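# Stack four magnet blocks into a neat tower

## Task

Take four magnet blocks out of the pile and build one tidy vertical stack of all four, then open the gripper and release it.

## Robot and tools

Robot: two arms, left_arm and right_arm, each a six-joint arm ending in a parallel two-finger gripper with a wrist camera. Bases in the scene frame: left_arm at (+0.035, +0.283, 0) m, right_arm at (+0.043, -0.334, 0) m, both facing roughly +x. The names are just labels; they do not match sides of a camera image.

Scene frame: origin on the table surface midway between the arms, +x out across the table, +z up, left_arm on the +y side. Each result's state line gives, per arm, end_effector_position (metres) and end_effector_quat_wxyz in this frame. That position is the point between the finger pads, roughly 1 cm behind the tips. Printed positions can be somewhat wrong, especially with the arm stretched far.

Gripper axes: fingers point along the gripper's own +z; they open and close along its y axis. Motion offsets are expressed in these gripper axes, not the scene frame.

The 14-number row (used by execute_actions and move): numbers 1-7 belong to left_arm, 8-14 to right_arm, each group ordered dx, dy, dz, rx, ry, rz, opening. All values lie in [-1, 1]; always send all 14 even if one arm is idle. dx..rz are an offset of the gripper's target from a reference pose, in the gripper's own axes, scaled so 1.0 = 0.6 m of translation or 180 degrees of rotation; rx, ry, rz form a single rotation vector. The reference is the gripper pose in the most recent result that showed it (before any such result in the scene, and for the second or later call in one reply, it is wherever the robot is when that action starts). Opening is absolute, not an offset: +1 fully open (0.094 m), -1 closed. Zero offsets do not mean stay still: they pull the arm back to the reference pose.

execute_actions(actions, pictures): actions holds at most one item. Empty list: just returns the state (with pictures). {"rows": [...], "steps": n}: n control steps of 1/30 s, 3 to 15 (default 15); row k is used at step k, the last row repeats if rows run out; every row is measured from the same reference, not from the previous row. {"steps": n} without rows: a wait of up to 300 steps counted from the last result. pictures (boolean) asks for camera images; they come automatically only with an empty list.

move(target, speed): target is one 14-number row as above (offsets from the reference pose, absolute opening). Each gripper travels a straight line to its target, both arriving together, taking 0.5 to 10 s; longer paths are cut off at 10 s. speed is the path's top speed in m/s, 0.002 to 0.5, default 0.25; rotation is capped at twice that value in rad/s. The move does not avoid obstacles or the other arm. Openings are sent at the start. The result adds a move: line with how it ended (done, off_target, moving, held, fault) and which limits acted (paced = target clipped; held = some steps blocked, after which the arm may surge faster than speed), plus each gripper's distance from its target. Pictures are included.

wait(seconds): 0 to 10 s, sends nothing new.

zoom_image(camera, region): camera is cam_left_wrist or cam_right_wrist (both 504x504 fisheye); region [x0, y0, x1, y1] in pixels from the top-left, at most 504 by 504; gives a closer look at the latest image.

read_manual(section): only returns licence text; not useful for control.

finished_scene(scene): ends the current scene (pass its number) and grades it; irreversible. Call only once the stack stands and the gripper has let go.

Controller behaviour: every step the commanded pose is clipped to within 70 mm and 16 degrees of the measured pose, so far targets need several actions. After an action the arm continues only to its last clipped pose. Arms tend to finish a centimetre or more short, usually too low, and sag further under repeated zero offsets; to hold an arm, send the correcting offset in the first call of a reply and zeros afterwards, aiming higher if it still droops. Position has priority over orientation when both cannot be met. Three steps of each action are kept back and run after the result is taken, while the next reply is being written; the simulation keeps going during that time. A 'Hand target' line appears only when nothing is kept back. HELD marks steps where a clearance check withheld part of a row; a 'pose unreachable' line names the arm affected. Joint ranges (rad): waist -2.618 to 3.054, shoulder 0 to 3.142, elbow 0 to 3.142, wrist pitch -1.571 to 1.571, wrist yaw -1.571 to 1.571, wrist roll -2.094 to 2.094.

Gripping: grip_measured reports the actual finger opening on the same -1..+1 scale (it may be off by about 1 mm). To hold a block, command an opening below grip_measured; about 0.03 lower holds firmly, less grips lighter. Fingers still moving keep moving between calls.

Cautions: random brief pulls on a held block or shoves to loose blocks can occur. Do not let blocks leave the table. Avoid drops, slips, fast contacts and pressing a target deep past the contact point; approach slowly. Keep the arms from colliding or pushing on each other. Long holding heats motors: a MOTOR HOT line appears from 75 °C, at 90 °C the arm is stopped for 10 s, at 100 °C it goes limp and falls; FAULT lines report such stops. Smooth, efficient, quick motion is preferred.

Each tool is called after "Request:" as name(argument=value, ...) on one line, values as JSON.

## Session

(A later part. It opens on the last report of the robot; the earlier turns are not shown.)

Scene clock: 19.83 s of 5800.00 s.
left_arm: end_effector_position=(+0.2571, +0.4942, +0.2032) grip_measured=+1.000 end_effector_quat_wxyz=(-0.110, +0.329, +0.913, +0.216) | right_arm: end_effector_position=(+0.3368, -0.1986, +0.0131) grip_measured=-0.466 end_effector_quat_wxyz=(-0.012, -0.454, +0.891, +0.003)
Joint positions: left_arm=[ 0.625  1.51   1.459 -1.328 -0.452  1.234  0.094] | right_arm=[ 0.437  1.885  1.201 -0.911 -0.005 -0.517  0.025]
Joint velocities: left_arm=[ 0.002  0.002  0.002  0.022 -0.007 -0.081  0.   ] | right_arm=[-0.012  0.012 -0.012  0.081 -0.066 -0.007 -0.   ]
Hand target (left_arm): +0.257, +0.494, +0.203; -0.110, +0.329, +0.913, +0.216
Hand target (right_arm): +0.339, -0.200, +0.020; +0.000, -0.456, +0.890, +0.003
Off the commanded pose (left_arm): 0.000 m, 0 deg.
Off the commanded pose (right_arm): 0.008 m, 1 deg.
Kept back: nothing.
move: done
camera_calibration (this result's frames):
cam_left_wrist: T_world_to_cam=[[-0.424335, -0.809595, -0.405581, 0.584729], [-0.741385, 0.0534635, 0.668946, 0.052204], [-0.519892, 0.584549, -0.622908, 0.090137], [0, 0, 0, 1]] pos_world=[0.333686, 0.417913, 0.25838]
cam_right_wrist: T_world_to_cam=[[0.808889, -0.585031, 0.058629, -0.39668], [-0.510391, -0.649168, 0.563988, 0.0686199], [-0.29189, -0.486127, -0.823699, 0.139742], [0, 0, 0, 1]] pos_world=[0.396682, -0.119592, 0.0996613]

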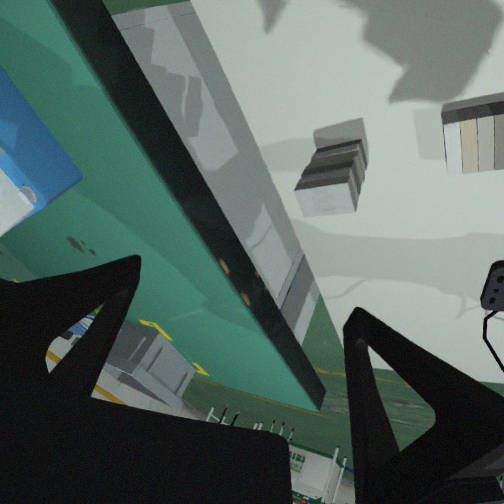

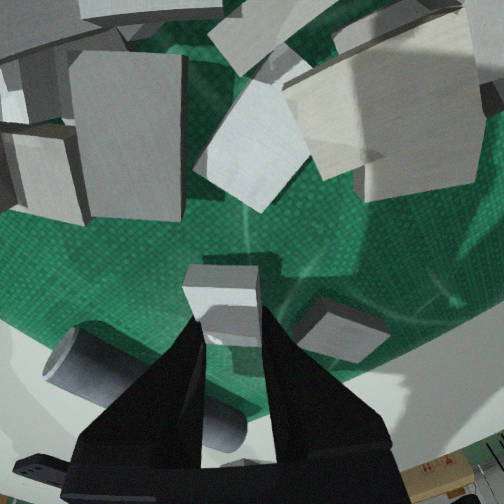

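Free. Regrip centred.

Request:
move(target=[0,0,0,0,0,0,1,0,0,0,0,0,0,-0.15])

Request:
move(target=[0,0,0,0,0,0,1,-0.03,0.008,-0.004,0.004,-0.01,0,-0.15], speed=0.08)

Request:
move(target=[0,0,0,0,0,0,1,0,0,0,0,0,0,-0.52])

Scene clock: 20.77 s of 5800.00 s.
left_arm: end_effector_position=(+0.2571, +0.4942, +0.2032) grip_measured=+1.000 end_effector_quat_wxyz=(-0.110, +0.329, +0.913, +0.216) | right_arm: end_effector_position=(+0.3368, -0.1986, +0.0131) grip_measured=-0.152 end_effector_quat_wxyz=(-0.012, -0.455, +0.890, +0.003)
Joint positions: left_arm=[ 0.625  1.51   1.459 -1.328 -0.452  1.234  0.094] | right_arm=[ 0.437  1.885  1.201 -0.911 -0.005 -0.519  0.04 ]
Joint velocities: left_arm=[ 0.002 -0.007  0.002  0.007 -0.007  0.022  0.   ] | right_arm=[-0.002  0.002 -0.002 -0.022 -0.007  0.007 -0.001]
Hand target (left_arm): +0.257, +0.494, +0.203; -0.110, +0.329, +0.913, +0.216
Hand target (right_arm): +0.337, -0.199, +0.013; -0.012, -0.454, +0.891, +0.003
Off the commanded pose (left_arm): 0.000 m, 0 deg.
Off the commanded pose (right_arm): 0.000 m, 0 deg.
Kept back: nothing.
move: done
camera_calibration (this result's frames):
cam_left_wrist: T_world_to_cam=[[-0.424335, -0.809595, -0.405581, 0.584729], [-0.741385, 0.0534635, 0.668946, 0.052204], [-0.519892, 0.584549, -0.622908, 0.090137], [0, 0, 0, 1]] pos_world=[0.333686, 0.417913, 0.25838]
cam_right_wrist: T_world_to_cam=[[0.810448, -0.582874, 0.0585798, -0.396776], [-0.508649, -0.650565, 0.563952, 0.0677561], [-0.290603, -0.486851, -0.823727, 0.139165], [0, 0, 0, 1]] pos_world=[0.396472, -0.119438, 0.0996656]

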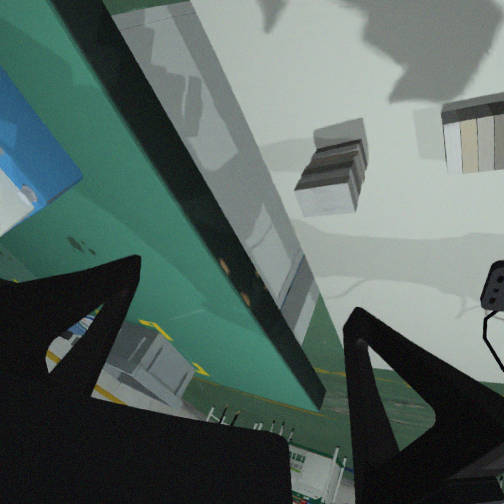

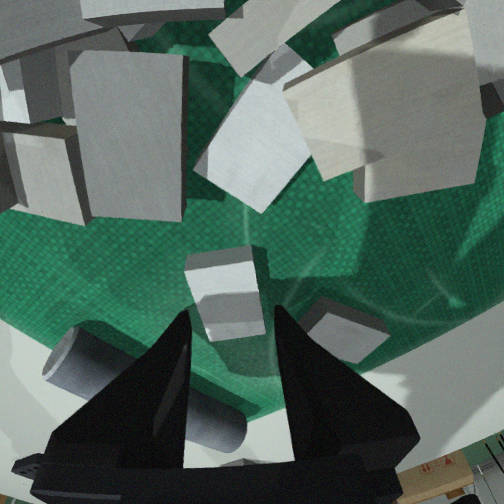

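Scene clock: 21.47 s of 5800.00 s.
left_arm: end_effector_position=(+0.2571, +0.4942, +0.2032) grip_measured=+1.000 end_effector_quat_wxyz=(-0.110, +0.329, +0.913, +0.216) | right_arm: end_effector_position=(+0.3340, -0.1905, +0.0131) grip_measured=-0.152 end_effector_quat_wxyz=(-0.010, -0.455, +0.890, +0.003)
Joint positions: left_arm=[ 0.625  1.51   1.459 -1.328 -0.452  1.234  0.094] | right_arm=[ 0.463  1.885  1.201 -0.908 -0.005 -0.492  0.04 ]
Joint velocities: left_arm=[-0.002 -0.007  0.002 -0.095  0.037  0.022  0.   ] | right_arm=[ 0.002 -0.007 -0.012 -0.037  0.037  0.125 -0.001]
Hand target (left_arm): +0.257, +0.494, +0.203; -0.110, +0.329, +0.913, +0.216
Hand target (right_arm): +0.343, -0.182, +0.015; +0.005, -0.456, +0.890, +0.005
Off the commanded pose (left_arm): 0.000 m, 0 deg.
Off the commanded pose (right_arm): 0.013 m, 2 deg.
Kept back: nothing.
move: off_target (right_arm)
camera_calibration (this result's frames):
cam_left_wrist: T_world_to_cam=[[-0.424335, -0.809595, -0.405581, 0.584729], [-0.741385, 0.0534635, 0.668946, 0.052204], [-0.519892, 0.584549, -0.622908, 0.090137], [0, 0, 0, 1]] pos_world=[0.333686, 0.417913, 0.25838]
cam_right_wrist: T_world_to_cam=[[0.809794, -0.583547, 0.060889, -0.38972], [-0.511154, -0.650749, 0.561469, 0.0724342], [-0.28802, -0.485798, -0.825254, 0.141625], [0, 0, 0, 1]] pos_world=[0.393409, -0.111482, 0.0999365]

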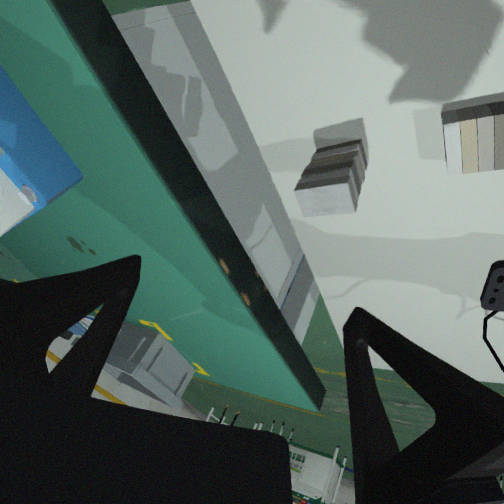

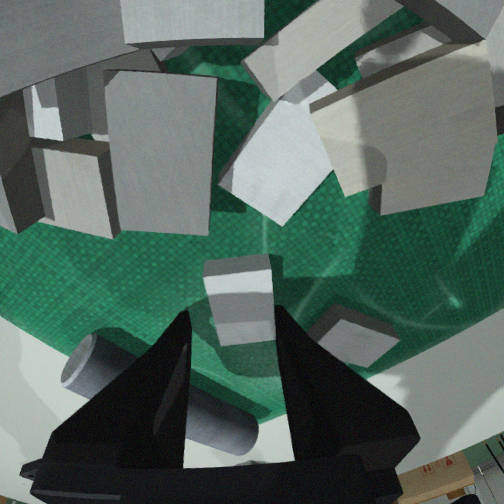

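Scene clock: 21.97 s of 5800.00 s.
left_arm: end_effector_position=(+0.2571, +0.4942, +0.2032) grip_measured=+1.000 end_effector_quat_wxyz=(-0.110, +0.329, +0.913, +0.216) | right_arm: end_effector_position=(+0.3340, -0.1905, +0.0131) grip_measured=-0.477 end_effector_quat_wxyz=(-0.010, -0.455, +0.890, +0.003)
Joint positions: left_arm=[ 0.625  1.51   1.459 -1.328 -0.452  1.234  0.094] | right_arm=[ 0.463  1.885  1.201 -0.908 -0.005 -0.492  0.025]
Joint velocities: left_arm=[ 0.007  0.007  0.027  0.051 -0.051 -0.037  0.   ] | right_arm=[ 0.002  0.002 -0.017 -0.007  0.081 -0.095  0.001]
Hand target (left_arm): +0.257, +0.494, +0.203; -0.110, +0.329, +0.913, +0.216
Hand target (right_arm): +0.334, -0.190, +0.013; -0.010, -0.455, +0.890, +0.003
Off the commanded pose (left_arm): 0.000 m, 0 deg.
Off the commanded pose (right_arm): 0.000 m, 0 deg.
Kept back: nothing.
move: done
camera_calibration (this result's frames):
cam_left_wrist: T_world_to_cam=[[-0.424335, -0.809595, -0.405581, 0.584729], [-0.741385, 0.0534635, 0.668946, 0.052204], [-0.519892, 0.584549, -0.622908, 0.090137], [0, 0, 0, 1]] pos_world=[0.333686, 0.417913, 0.25838]
cam_right_wrist: T_world_to_cam=[[0.809788, -0.583519, 0.0612242, -0.389777], [-0.511243, -0.65056, 0.561607, 0.0724736], [-0.287879, -0.486083, -0.825136, 0.1415], [0, 0, 0, 1]] pos_world=[0.393423, -0.111513, 0.099919]

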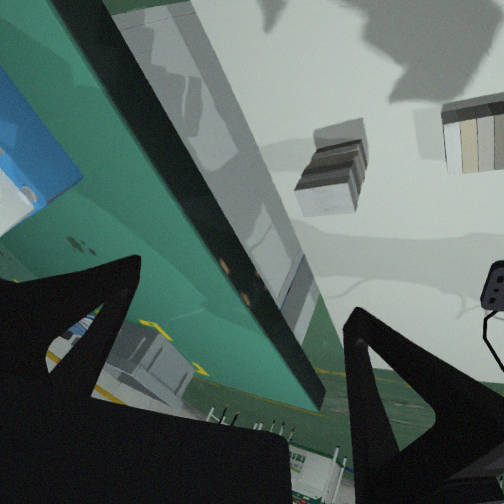

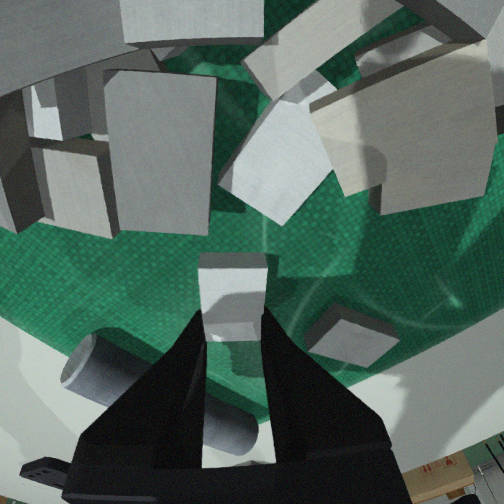

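Request:
move(target=[0,0,0,0,0,0,1,0,0,0,0,0,0,-0.1])

Request:
move(target=[0,0,0,0,0,0,1,-0.032,-0.006,0,0.004,-0.008,0,-0.1], speed=0.08)

Scene clock: 22.90 s of 5800.00 s.
left_arm: end_effector_position=(+0.2571, +0.4942, +0.2032) grip_measured=+1.000 end_effector_quat_wxyz=(-0.110, +0.329, +0.913, +0.216) | right_arm: end_effector_position=(+0.3340, -0.1905, +0.0131) grip_measured=-0.102 end_effector_quat_wxyz=(-0.010, -0.455, +0.890, +0.003)
Joint positions: left_arm=[ 0.625  1.51   1.459 -1.328 -0.452  1.234  0.094] | right_arm=[ 0.463  1.885  1.201 -0.908 -0.005 -0.492  0.042]
Joint velocities: left_arm=[ 0.002 -0.007 -0.017 -0.081 -0.051 -0.022  0.   ] | right_arm=[ 0.012  0.002  0.002 -0.022  0.007 -0.007  0.001]
Hand target (left_arm): +0.257, +0.494, +0.203; -0.110, +0.329, +0.913, +0.216
Hand target (right_arm): +0.334, -0.191, +0.013; -0.010, -0.455, +0.890, +0.003
Off the commanded pose (left_arm): 0.000 m, 0 deg.
Off the commanded pose (right_arm): 0.000 m, 0 deg.
Kept back: nothing.
move: done
camera_calibration (this result's frames):
cam_left_wrist: T_world_to_cam=[[-0.424335, -0.809595, -0.405581, 0.584729], [-0.741385, 0.0534635, 0.668946, 0.052204], [-0.519892, 0.584549, -0.622908, 0.090137], [0, 0, 0, 1]] pos_world=[0.333686, 0.417913, 0.25838]
cam_right_wrist: T_world_to_cam=[[0.809788, -0.583519, 0.0612242, -0.389777], [-0.511243, -0.65056, 0.561607, 0.0724736], [-0.287879, -0.486083, -0.825136, 0.1415], [0, 0, 0, 1]] pos_world=[0.393423, -0.111513, 0.099919]

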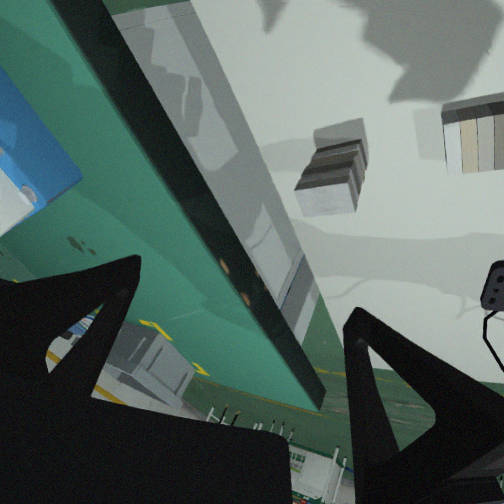

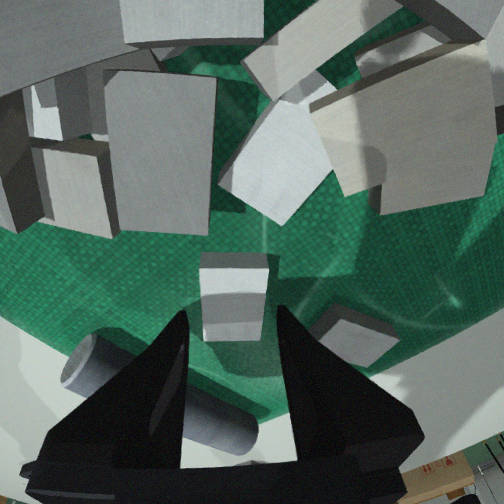

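Scene clock: 23.63 s of 5800.00 s.
left_arm: end_effector_position=(+0.2571, +0.4942, +0.2032) grip_measured=+1.000 end_effector_quat_wxyz=(-0.110, +0.329, +0.913, +0.216) | right_arm: end_effector_position=(+0.3400, -0.1858, +0.0116) grip_measured=-0.102 end_effector_quat_wxyz=(-0.009, -0.454, +0.891, +0.003)
Joint positions: left_arm=[ 0.625  1.51   1.459 -1.328 -0.452  1.234  0.094] | right_arm=[ 0.468  1.911  1.231 -0.909 -0.005 -0.484  0.042]
Joint velocities: left_arm=[-0.017  0.002  0.002 -0.095 -0.037 -0.022  0.   ] | right_arm=[-0.007  0.007  0.007 -0.051  0.051 -0.022 -0.   ]
Hand target (left_arm): +0.257, +0.494, +0.203; -0.110, +0.329, +0.913, +0.216
Hand target (right_arm): +0.348, -0.177, +0.013; +0.004, -0.455, +0.890, +0.003
Off the commanded pose (left_arm): 0.000 m, 0 deg.
Off the commanded pose (right_arm): 0.012 m, 2 deg.
Kept back: nothing.
move: off_target (right_arm)
camera_calibration (this result's frames):
cam_left_wrist: T_world_to_cam=[[-0.424335, -0.809595, -0.405581, 0.584729], [-0.741385, 0.0534635, 0.668946, 0.052204], [-0.519892, 0.584549, -0.622908, 0.090137], [0, 0, 0, 1]] pos_world=[0.333686, 0.417913, 0.25838]
cam_right_wrist: T_world_to_cam=[[0.807897, -0.586028, 0.0622388, -0.391583], [-0.514205, -0.649378, 0.56027, 0.0806459], [-0.287918, -0.484644, -0.825969, 0.144592], [0, 0, 0, 1]] pos_world=[0.399458, -0.107033, 0.0986169]

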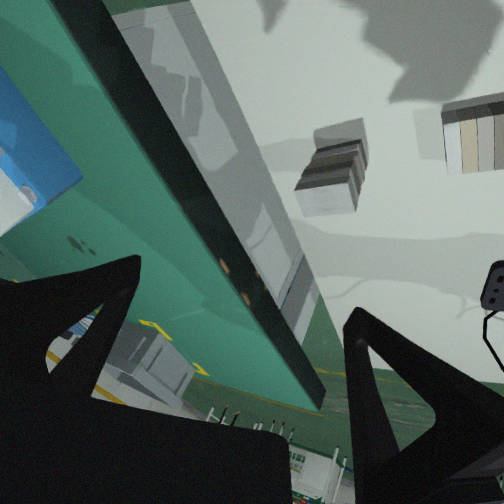

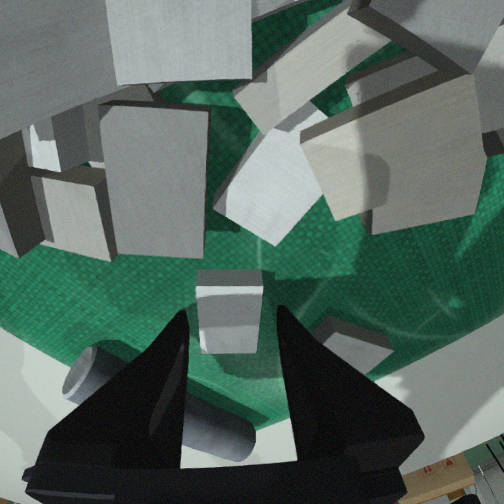

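Request:
move(target=[0,0,0,0,0,0,1,0,0,0,0,0,0,-0.52])

Request:
move(target=[0,0,0,0,0,0,1,-0.01,0,-0.08,0.004,-0.008,0,-0.52])

Scene clock: 24.57 s of 5800.00 s.
left_arm: end_effector_position=(+0.2571, +0.4942, +0.2032) grip_measured=+1.000 end_effector_quat_wxyz=(-0.110, +0.329, +0.913, +0.216) | right_arm: end_effector_position=(+0.3398, -0.1860, +0.0116) grip_measured=-0.472 end_effector_quat_wxyz=(-0.010, -0.454, +0.891, +0.002)
Joint positions: left_arm=[ 0.625  1.51   1.459 -1.328 -0.452  1.234  0.094] | right_arm=[ 0.468  1.911  1.231 -0.91  -0.005 -0.484  0.025]
Joint velocities: left_arm=[-0.007  0.022  0.007 -0.037  0.022 -0.051  0.   ] | right_arm=[-0.012 -0.007  0.012  0.007 -0.007 -0.051 -0.001]
Hand target (left_arm): +0.257, +0.494, +0.203; -0.110, +0.329, +0.913, +0.216
Hand target (right_arm): +0.340, -0.186, +0.012; -0.009, -0.454, +0.891, +0.002
Off the commanded pose (left_arm): 0.000 m, 0 deg.
Off the commanded pose (right_arm): 0.000 m, 0 deg.
Kept back: nothing.
move: done
camera_calibration (this result's frames):
cam_left_wrist: T_world_to_cam=[[-0.424335, -0.809595, -0.405581, 0.584729], [-0.741385, 0.0534635, 0.668946, 0.052204], [-0.519892, 0.584549, -0.622908, 0.090137], [0, 0, 0, 1]] pos_world=[0.333686, 0.417913, 0.25838]
cam_right_wrist: T_world_to_cam=[[0.807933, -0.58598, 0.0622201, -0.391558], [-0.513911, -0.649001, 0.560976, 0.0804399], [-0.28834, -0.485207, -0.82549, 0.144518], [0, 0, 0, 1]] pos_world=[0.399362, -0.107118, 0.0985361]

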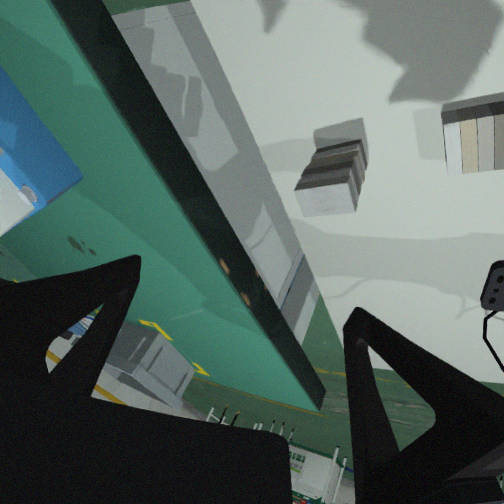

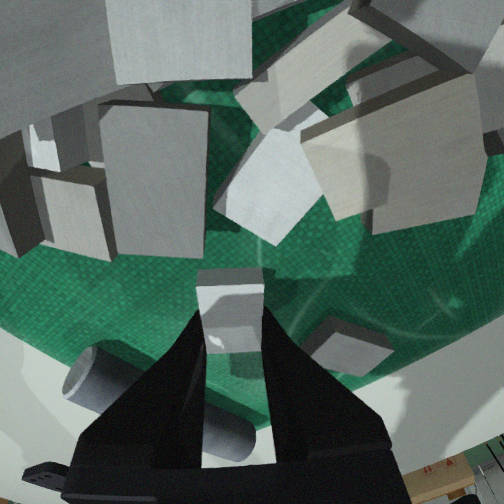

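Scene clock: 25.57 s of 5800.00 s.
left_arm: end_effector_position=(+0.2571, +0.4942, +0.2032) grip_measured=+1.000 end_effector_quat_wxyz=(-0.110, +0.329, +0.913, +0.216) | right_arm: end_effector_position=(+0.3379, -0.1869, +0.0473) grip_measured=-0.472 end_effector_quat_wxyz=(-0.014, -0.453, +0.892, +0.002)
Joint positions: left_arm=[ 0.625  1.51   1.459 -1.328 -0.452  1.234  0.094] | right_arm=[ 0.468  1.863  1.317 -1.054 -0.005 -0.482  0.025]
Joint velocities: left_arm=[-0.017  0.007  0.002  0.066  0.051 -0.037  0.   ] | right_arm=[-0.002  0.002  0.007 -0.007 -0.051  0.051  0.   ]
Hand target (left_arm): +0.257, +0.494, +0.203; -0.110, +0.329, +0.913, +0.216
Hand target (right_arm): +0.343, -0.181, +0.059; +0.004, -0.454, +0.891, +0.003
Off the commanded pose (left_arm): 0.000 m, 0 deg.
Off the commanded pose (right_arm): 0.015 m, 2 deg.
Kept back: nothing.
move: off_target (right_arm)
camera_calibration (this result's frames):
cam_left_wrist: T_world_to_cam=[[-0.424335, -0.809595, -0.405581, 0.584729], [-0.741385, 0.0534635, 0.668946, 0.052204], [-0.519892, 0.584549, -0.622908, 0.090137], [0, 0, 0, 1]] pos_world=[0.333686, 0.417913, 0.25838]
cam_right_wrist: T_world_to_cam=[[0.806879, -0.587879, 0.0578373, -0.392558], [-0.510818, -0.645218, 0.568119, 0.0581489], [-0.296667, -0.487947, -0.820912, 0.175003], [0, 0, 0, 1]] pos_world=[0.398368, -0.107866, 0.133331]

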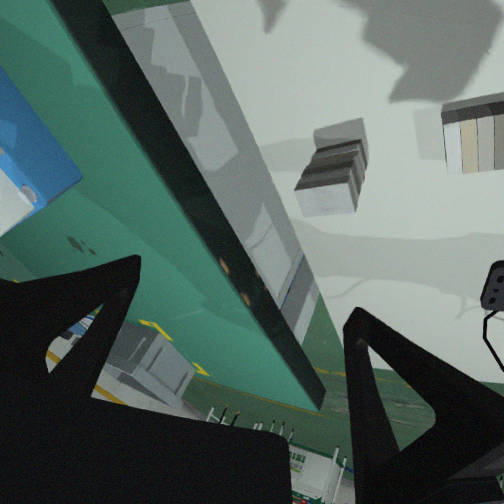

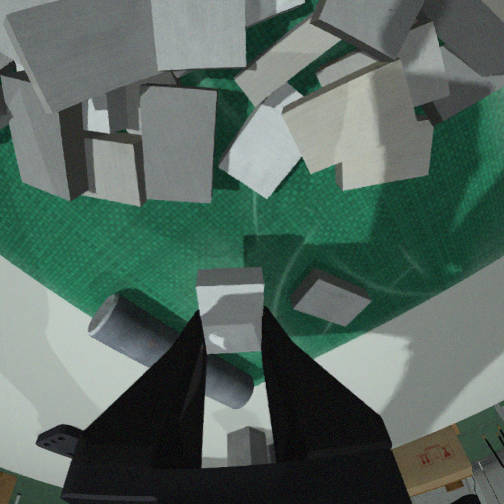

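Request:
move(target=[0,0,0,0,0,0,1,0.036,-0.1,-0.008,-0.007,-0.018,0.662,-0.52], speed=0.5)

Scene clock: 28.60 s of 5800.00 s.
left_arm: end_effector_position=(+0.2571, +0.4942, +0.2032) grip_measured=+1.000 end_effector_quat_wxyz=(-0.110, +0.329, +0.913, +0.216) | right_arm: end_effector_position=(+0.3643, -0.2359, +0.0472) grip_measured=-0.473 end_effector_quat_wxyz=(-0.007, +0.532, +0.846, +0.004)
Joint positions: left_arm=[ 0.625  1.51   1.459 -1.328 -0.452  1.234  0.094] | right_arm=[ 0.295  1.863  1.317 -1.029 -0.016  1.408  0.025]
Joint velocities: left_arm=[ 0.012 -0.002  0.012 -0.007 -0.022  0.037  0.   ] | right_arm=[ 0.007 -0.002 -0.002 -0.007 -0.022  0.022  0.001]
Hand target (left_arm): +0.257, +0.494, +0.203; -0.110, +0.329, +0.913, +0.216
Hand target (right_arm): +0.373, -0.239, +0.053; +0.007, +0.540, +0.842, +0.009
Off the commanded pose (left_arm): 0.000 m, 0 deg.
Off the commanded pose (right_arm): 0.011 m, 2 deg.
Kept back: nothing.
move: off_target (right_arm)
camera_calibration (this result's frames):
cam_left_wrist: T_world_to_cam=[[-0.424335, -0.809595, -0.405581, 0.584729], [-0.741385, 0.0534635, 0.668946, 0.052204], [-0.519892, 0.584549, -0.622908, 0.090137], [0, 0, 0, 1]] pos_world=[0.333686, 0.417913, 0.25838]
cam_right_wrist: T_world_to_cam=[[-0.89811, -0.433141, 0.0760722, 0.214122], [-0.320468, 0.763062, 0.561281, 0.303299], [-0.301161, 0.479713, -0.824122, 0.388941], [0, 0, 0, 1]] pos_world=[0.406637, -0.325271, 0.13401]

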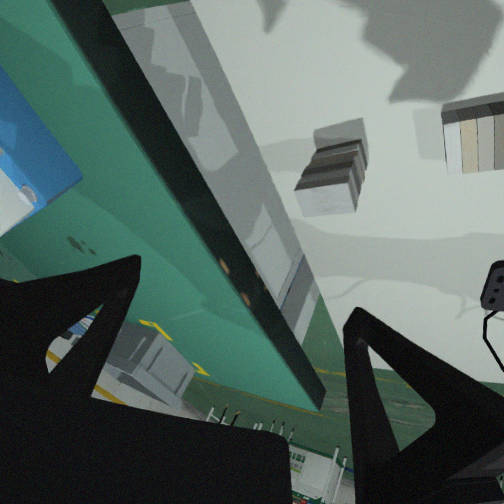

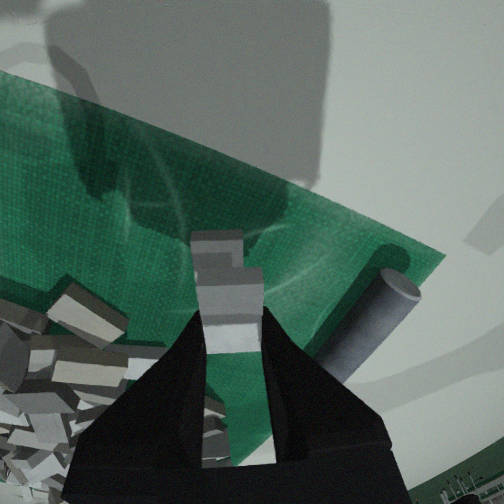

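Request:
move(target=[0,0,0,0,0,0,1,-0.003,0.009,0.044,0,-0.004,0,-0.52], speed=0.06)

Request:
zoom_image(camera="cam_right_wrist", region=[160, 230, 300, 370])

Scene clock: 29.73 s of 5800.00 s.
left_arm: end_effector_position=(+0.2571, +0.4942, +0.2032) grip_measured=+1.000 end_effector_quat_wxyz=(-0.110, +0.329, +0.913, +0.216) | right_arm: end_effector_position=(+0.3701, -0.2342, +0.0226) grip_measured=-0.473 end_effector_quat_wxyz=(-0.007, +0.533, +0.846, +0.004)
Joint positions: left_arm=[ 0.625  1.51   1.459 -1.328 -0.452  1.234  0.094] | right_arm=[ 0.295  1.916  1.286 -0.944 -0.016  1.41   0.025]
Joint velocities: left_arm=[ 0.007 -0.007  0.012  0.037  0.007  0.022  0.   ] | right_arm=[ 0.012 -0.012 -0.007  0.037 -0.007 -0.066  0.   ]
Hand target (left_arm): +0.257, +0.494, +0.203; -0.110, +0.329, +0.913, +0.216
Hand target (right_arm): +0.370, -0.235, +0.021; -0.002, +0.532, +0.847, +0.000
Off the commanded pose (left_arm): 0.000 m, 0 deg.
Off the commanded pose (right_arm): 0.002 m, 1 deg.
Kept back: nothing.
move: done
camera_calibration (this result's frames):
cam_left_wrist: T_world_to_cam=[[-0.424335, -0.809595, -0.405581, 0.584729], [-0.741385, 0.0534635, 0.668946, 0.052204], [-0.519892, 0.584549, -0.622908, 0.090137], [0, 0, 0, 1]] pos_world=[0.333686, 0.417913, 0.25838]
cam_right_wrist: T_world_to_cam=[[-0.899069, -0.431075, 0.0764841, 0.222799], [-0.318497, 0.763864, 0.561312, 0.317136], [-0.300391, 0.480298, -0.824062, 0.369441], [0, 0, 0, 1]] pos_world=[0.412296, -0.323647, 0.10939]

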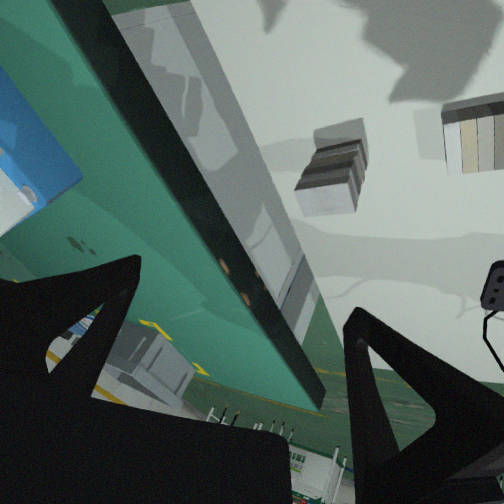

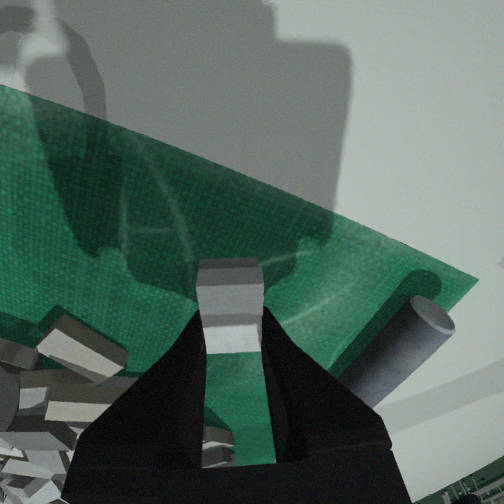

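Region (160, 230, 300, 370) of cam_right_wrist's 504x504 image, scaled by 3.600, with more detail than that image has.

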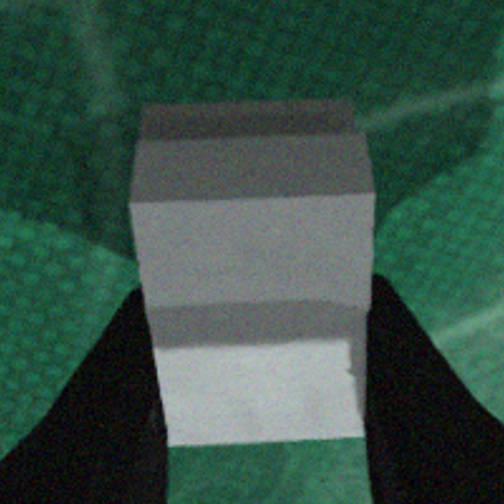

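Request:
move(target=[0,0,0,0,0,0,1,0,0,0,0,0,0,-0.15])

Request:
move(target=[0,0,0,0,0,0,1,0,0.01,-0.08,0,0,0,-0.15])

Request:
move(target=[0,0,0,0,0,0,1,0.09,0.15,-0.05,-0.006,-0.02,-0.275,-0.15], speed=0.35)

Request:
zoom_image(camera="cam_right_wrist", region=[110, 130, 350, 370])

Scene clock: 30.67 s of 5800.00 s.
left_arm: end_effector_position=(+0.2571, +0.4942, +0.2032) grip_measured=+1.000 end_effector_quat_wxyz=(-0.110, +0.329, +0.913, +0.216) | right_arm: end_effector_position=(+0.3704, -0.2341, +0.0226) grip_measured=-0.152 end_effector_quat_wxyz=(-0.007, +0.533, +0.846, +0.004)
Joint positions: left_arm=[ 0.625  1.51   1.459 -1.328 -0.452  1.234  0.094] | right_arm=[ 0.295  1.916  1.286 -0.943 -0.016  1.41   0.04 ]
Joint velocities: left_arm=[-0.007  0.022  0.002 -0.037  0.007 -0.007  0.   ] | right_arm=[-0.007  0.002  0.002 -0.051 -0.037 -0.022  0.   ]
Hand target (left_arm): +0.257, +0.494, +0.203; -0.110, +0.329, +0.913, +0.216
Hand target (right_arm): +0.370, -0.234, +0.023; -0.007, +0.533, +0.846, +0.004
Off the commanded pose (left_arm): 0.000 m, 0 deg.
Off the commanded pose (right_arm): 0.000 m, 0 deg.
Kept back: nothing.
move: done
camera_calibration (this result's frames):
cam_left_wrist: T_world_to_cam=[[-0.424335, -0.809595, -0.405581, 0.584729], [-0.741385, 0.0534635, 0.668946, 0.052204], [-0.519892, 0.584549, -0.622908, 0.090137], [0, 0, 0, 1]] pos_world=[0.333686, 0.417913, 0.25838]
cam_right_wrist: T_world_to_cam=[[-0.899152, -0.431099, 0.0753579, 0.22313], [-0.319114, 0.763683, 0.561208, 0.317351], [-0.299486, 0.480564, -0.824237, 0.369215], [0, 0, 0, 1]] pos_world=[0.412474, -0.323595, 0.109406]

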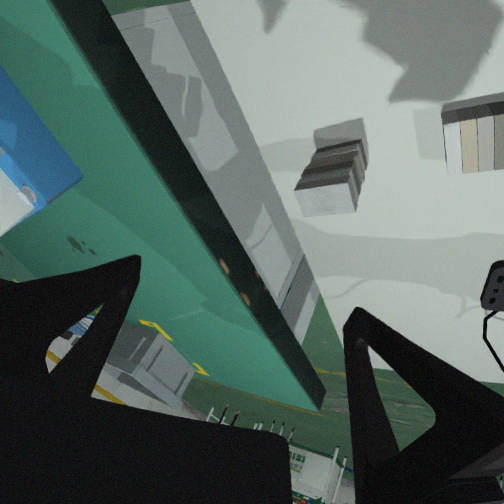

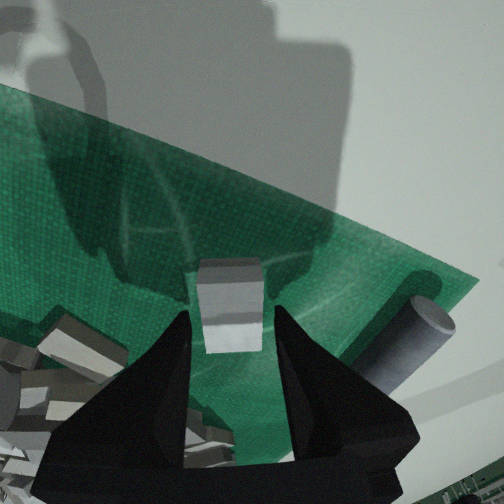

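Scene clock: 31.67 s of 5800.00 s.
left_arm: end_effector_position=(+0.2571, +0.4942, +0.2032) grip_measured=+1.000 end_effector_quat_wxyz=(-0.110, +0.329, +0.913, +0.216) | right_arm: end_effector_position=(+0.3713, -0.2338, +0.0593) grip_measured=-0.152 end_effector_quat_wxyz=(-0.015, +0.533, +0.846, -0.005)
Joint positions: left_arm=[ 0.625  1.51   1.459 -1.328 -0.452  1.234  0.094] | right_arm=[ 0.295  1.899  1.415 -1.114 -0.016  1.41   0.04 ]
Joint velocities: left_arm=[ 0.027  0.017 -0.002 -0.051  0.007  0.007  0.   ] | right_arm=[ 0.007  0.002  0.007 -0.022  0.007 -0.022 -0.001]
Hand target (left_arm): +0.257, +0.494, +0.203; -0.110, +0.329, +0.913, +0.216
Hand target (right_arm): +0.375, -0.232, +0.070; -0.007, +0.533, +0.846, +0.004
Off the commanded pose (left_arm): 0.000 m, 0 deg.
Off the commanded pose (right_arm): 0.012 m, 1 deg.
Kept back: nothing.
move: off_target (right_arm)
camera_calibration (this result's frames):
cam_left_wrist: T_world_to_cam=[[-0.424335, -0.809595, -0.405581, 0.584729], [-0.741385, 0.0534635, 0.668946, 0.052204], [-0.519892, 0.584549, -0.622908, 0.090137], [0, 0, 0, 1]] pos_world=[0.333686, 0.417913, 0.25838]
cam_right_wrist: T_world_to_cam=[[-0.897026, -0.430505, 0.100048, 0.219229], [-0.30546, 0.767464, 0.563642, 0.292472], [-0.319434, 0.475041, -0.819938, 0.405417], [0, 0, 0, 1]] pos_world=[0.415496, -0.322672, 0.145634]

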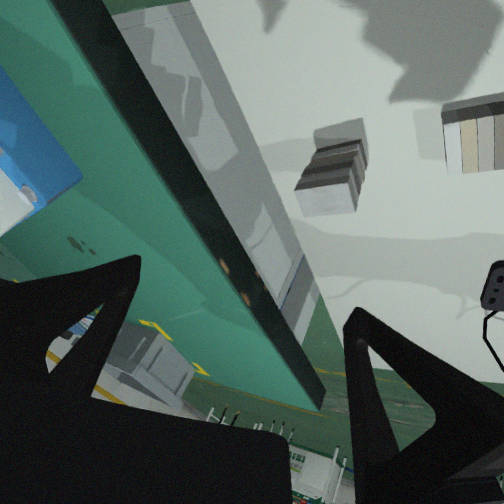

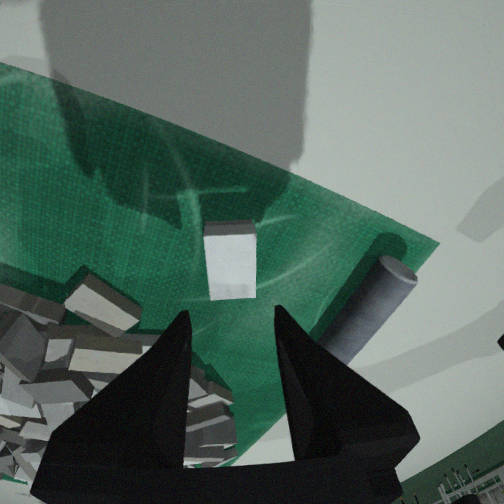

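Scene clock: 33.57 s of 5800.00 s.
left_arm: end_effector_position=(+0.2571, +0.4942, +0.2032) grip_measured=+1.000 end_effector_quat_wxyz=(-0.110, +0.329, +0.913, +0.216) | right_arm: end_effector_position=(+0.4259, -0.1493, +0.0828) grip_measured=-0.152 end_effector_quat_wxyz=(+0.002, +0.138, +0.990, -0.004)
Joint positions: left_arm=[ 0.625  1.51   1.459 -1.328 -0.452  1.234  0.094] | right_arm=[ 0.462  2.19   1.94  -1.323  0.01   0.728  0.04 ]
Joint velocities: left_arm=[-0.002 -0.012 -0.007 -0.037  0.007 -0.051  0.   ] | right_arm=[-0.022  0.007  0.022 -0.051  0.037  0.037 -0.   ]
Hand target (left_arm): +0.257, +0.494, +0.203; -0.110, +0.329, +0.913, +0.216
Hand target (right_arm): +0.431, -0.147, +0.088; +0.014, +0.130, +0.991, -0.008
Off the commanded pose (left_arm): 0.000 m, 0 deg.
Off the commanded pose (right_arm): 0.007 m, 2 deg.
Kept back: nothing.
move: done
camera_calibration (this result's frames):
cam_left_wrist: T_world_to_cam=[[-0.424335, -0.809595, -0.405581, 0.584729], [-0.741385, 0.0534635, 0.668946, 0.052204], [-0.519892, 0.584549, -0.622908, 0.090137], [0, 0, 0, 1]] pos_world=[0.333686, 0.417913, 0.25838]
cam_right_wrist: T_world_to_cam=[[-0.271674, -0.958751, 0.0836001, -0.0416261], [-0.793986, 0.272377, 0.543504, 0.366814], [-0.543856, 0.0812786, -0.835233, 0.440036], [0, 0, 0, 1]] pos_world=[0.519253, -0.175587, 0.171648]

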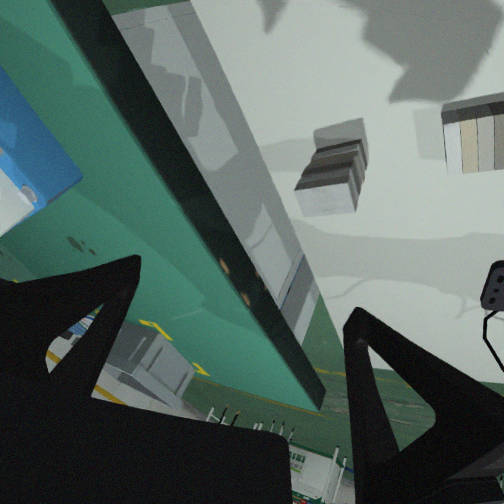

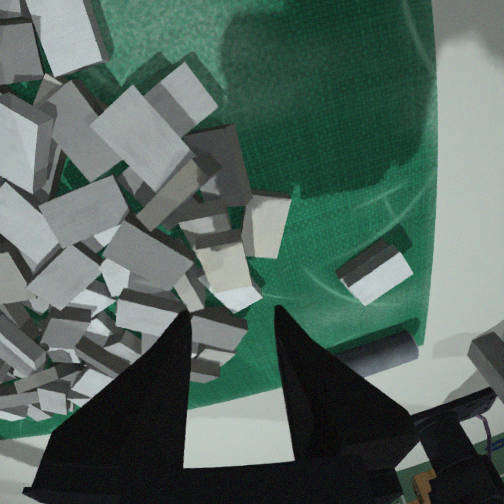

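Region (110, 130, 350, 370) of cam_right_wrist's 504x504 image, scaled by 2.100, with more detail than that image has.

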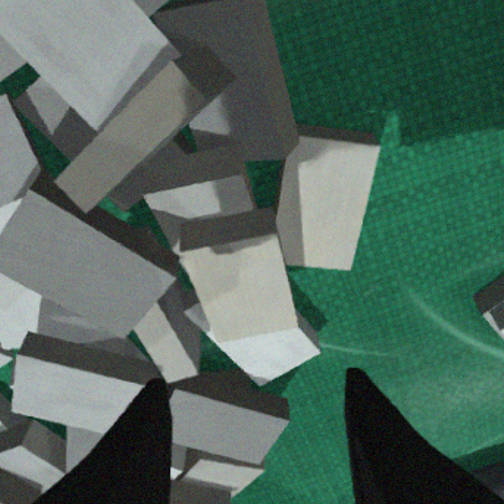

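Request:
move(target=[0,0,0,0,0,0,1,0.02,0.012,0.07,0,0,-0.068,-0.25], speed=0.15)

Request:
zoom_image(camera="cam_right_wrist", region=[130, 200, 330, 400])

Scene clock: 35.03 s of 5800.00 s.
left_arm: end_effector_position=(+0.2571, +0.4942, +0.2032) grip_measured=+1.000 end_effector_quat_wxyz=(-0.110, +0.329, +0.913, +0.216) | right_arm: end_effector_position=(+0.4184, -0.1437, +0.0438) grip_measured=-0.248 end_effector_quat_wxyz=(+0.000, +0.040, +0.999, -0.006)
Joint positions: left_arm=[ 0.625  1.51   1.459 -1.328 -0.452  1.234  0.094] | right_arm=[ 0.482  2.19   1.784 -1.171  0.01   0.551  0.035]
Joint velocities: left_arm=[-0.007 -0.002 -0.012 -0.022 -0.007  0.007  0.   ] | right_arm=[-0.002 -0.017 -0.007  0.007  0.037 -0.081  0.   ]
Hand target (left_arm): +0.257, +0.494, +0.203; -0.110, +0.329, +0.913, +0.216
Hand target (right_arm): +0.417, -0.140, +0.040; +0.001, +0.031, +1.000, -0.005
Off the commanded pose (left_arm): 0.000 m, 0 deg.
Off the commanded pose (right_arm): 0.006 m, 1 deg.
Kept back: nothing.
move: done
camera_calibration (this result's frames):
cam_left_wrist: T_world_to_cam=[[-0.424335, -0.809595, -0.405581, 0.584729], [-0.741385, 0.0534635, 0.668946, 0.052204], [-0.519892, 0.584549, -0.622908, 0.090137], [0, 0, 0, 1]] pos_world=[0.333686, 0.417913, 0.25838]
cam_right_wrist: T_world_to_cam=[[-0.0785484, -0.993155, 0.0864523, -0.120955], [-0.829479, 0.113214, 0.546944, 0.372342], [-0.552987, -0.0287488, -0.832693, 0.390847], [0, 0, 0, 1]] pos_world=[0.515483, -0.151045, 0.132262]

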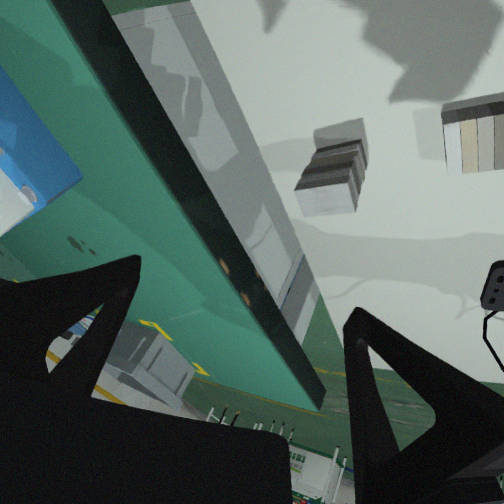

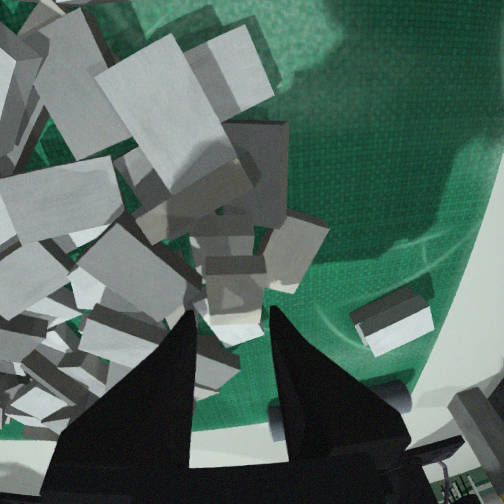

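Region (130, 200, 330, 400) of cam_right_wrist's 504x504 image, scaled by 2.520, with more detail than that image has.

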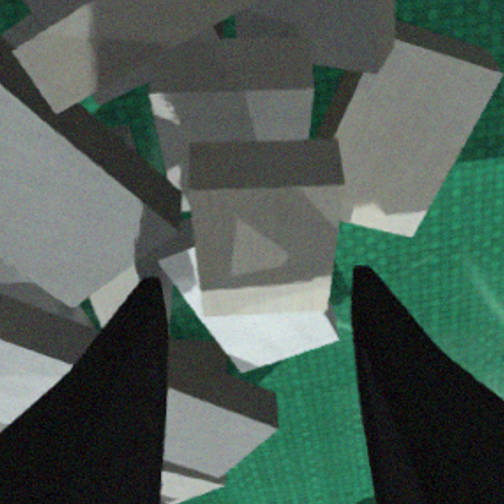

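Request:
execute_actions(actions=[])

Scene clock: 35.47 s of 5800.00 s.
left_arm: end_effector_position=(+0.2571, +0.4942, +0.2032) grip_measured=+1.000 end_effector_quat_wxyz=(-0.110, +0.329, +0.913, +0.216) | right_arm: end_effector_position=(+0.4187, -0.1436, +0.0438) grip_measured=-0.248 end_effector_quat_wxyz=(+0.001, +0.039, +0.999, -0.005)
Joint positions: left_arm=[ 0.625  1.51   1.459 -1.328 -0.452  1.234  0.094] | right_arm=[ 0.482  2.19   1.784 -1.169  0.01   0.549  0.035]
Joint velocities: left_arm=[ 0.002  0.017  0.002 -0.022 -0.022  0.051  0.   ] | right_arm=[ 0.002  0.007 -0.002  0.051 -0.037  0.037 -0.   ]
Hand target (left_arm): +0.257, +0.494, +0.203; -0.110, +0.329, +0.913, +0.216
Hand target (right_arm): +0.417, -0.140, +0.040; +0.001, +0.031, +1.000, -0.005
Off the commanded pose (left_arm): 0.000 m, 0 deg.
Off the commanded pose (right_arm): 0.006 m, 1 deg.
Kept back: nothing.
Steps of this call (steps 1 to 13: nothing new was sent). Readings (end_effector_position):
1: left_arm (+0.2571, +0.4942, +0.2032) | right_arm (+0.4185, -0.1437, +0.0438)
2: left_arm (+0.2571, +0.4942, +0.2032) | right_arm (+0.4185, -0.1436, +0.0438)
4: left_arm (+0.2571, +0.4942, +0.2032) | right_arm (+0.4186, -0.1436, +0.0438)
8: left_arm (+0.2571, +0.4942, +0.2032) | right_arm (+0.4187, -0.1436, +0.0438)
13: the state above
camera_calibration (this result's frames):
cam_left_wrist: T_world_to_cam=[[-0.424335, -0.809595, -0.405581, 0.584729], [-0.741385, 0.0534635, 0.668946, 0.052204], [-0.519892, 0.584549, -0.622908, 0.090137], [0, 0, 0, 1]] pos_world=[0.333686, 0.417913, 0.25838]
cam_right_wrist: T_world_to_cam=[[-0.0771485, -0.993333, 0.0856602, -0.121334], [-0.830384, 0.111569, 0.545907, 0.372793], [-0.551825, -0.0290149, -0.833455, 0.390545], [0, 0, 0, 1]] pos_world=[0.515713, -0.150786, 0.132385]

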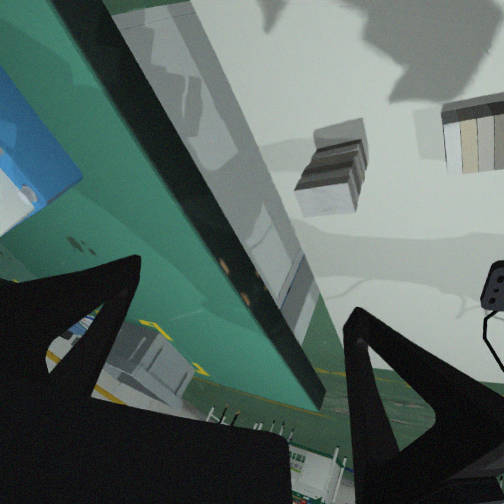

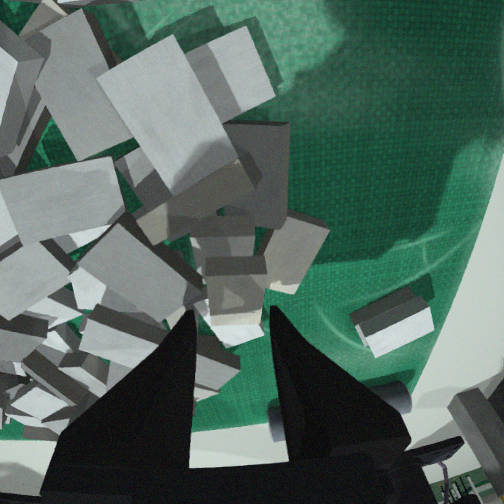

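Request:
move(target=[0,0,0,0,0,0,1,-0.008,-0.003,0.035,0,-0.05,0,-0.28], speed=0.08)

Scene clock: 36.97 s of 5800.00 s.
left_arm: end_effector_position=(+0.2571, +0.4942, +0.2032) grip_measured=+1.000 end_effector_quat_wxyz=(-0.110, +0.329, +0.913, +0.216) | right_arm: end_effector_position=(+0.4156, -0.1487, +0.0238) grip_measured=-0.278 end_effector_quat_wxyz=(+0.052, +0.036, +0.998, -0.007)
Joint positions: left_arm=[ 0.625  1.51   1.459 -1.328 -0.452  1.234  0.094] | right_arm=[ 0.497  2.103  1.561 -0.944  0.064  0.556  0.034]
Joint velocities: left_arm=[-0.007  0.007 -0.012 -0.037  0.022 -0.022  0.   ] | right_arm=[ 0.007 -0.017 -0.027 -0.007 -0.037  0.007 -0.   ]
Hand target (left_arm): +0.257, +0.494, +0.203; -0.110, +0.329, +0.913, +0.216
Hand target (right_arm): +0.423, -0.146, +0.023; +0.078, +0.038, +0.996, -0.009
Off the commanded pose (left_arm): 0.000 m, 0 deg.
Off the commanded pose (right_arm): 0.008 m, 3 deg.
Kept back: nothing.
move: off_target (right_arm)
camera_calibration (this result's frames):
cam_left_wrist: T_world_to_cam=[[-0.424335, -0.809595, -0.405581, 0.584729], [-0.741385, 0.0534635, 0.668946, 0.052204], [-0.519892, 0.584549, -0.622908, 0.090137], [0, 0, 0, 1]] pos_world=[0.333686, 0.417913, 0.25838]
cam_right_wrist: T_world_to_cam=[[-0.0797767, -0.993221, 0.0845462, -0.123817], [-0.882869, 0.109781, 0.456608, 0.405351], [-0.462794, -0.0382165, -0.885642, 0.334904], [0, 0, 0, 1]] pos_world=[0.502985, -0.154678, 0.121986]

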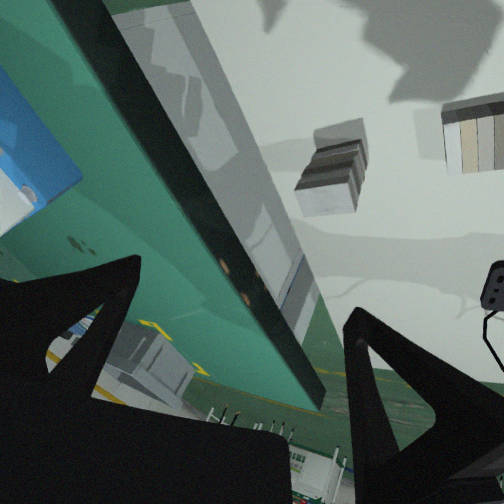

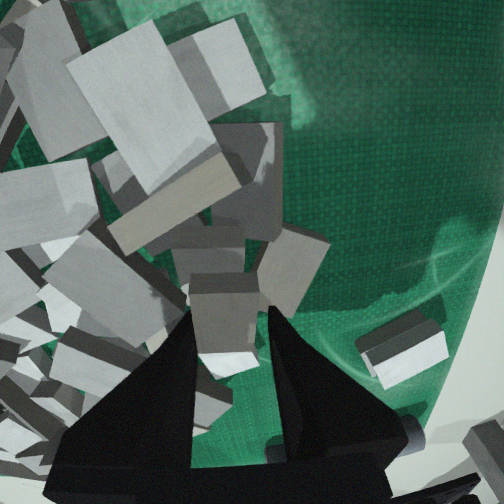

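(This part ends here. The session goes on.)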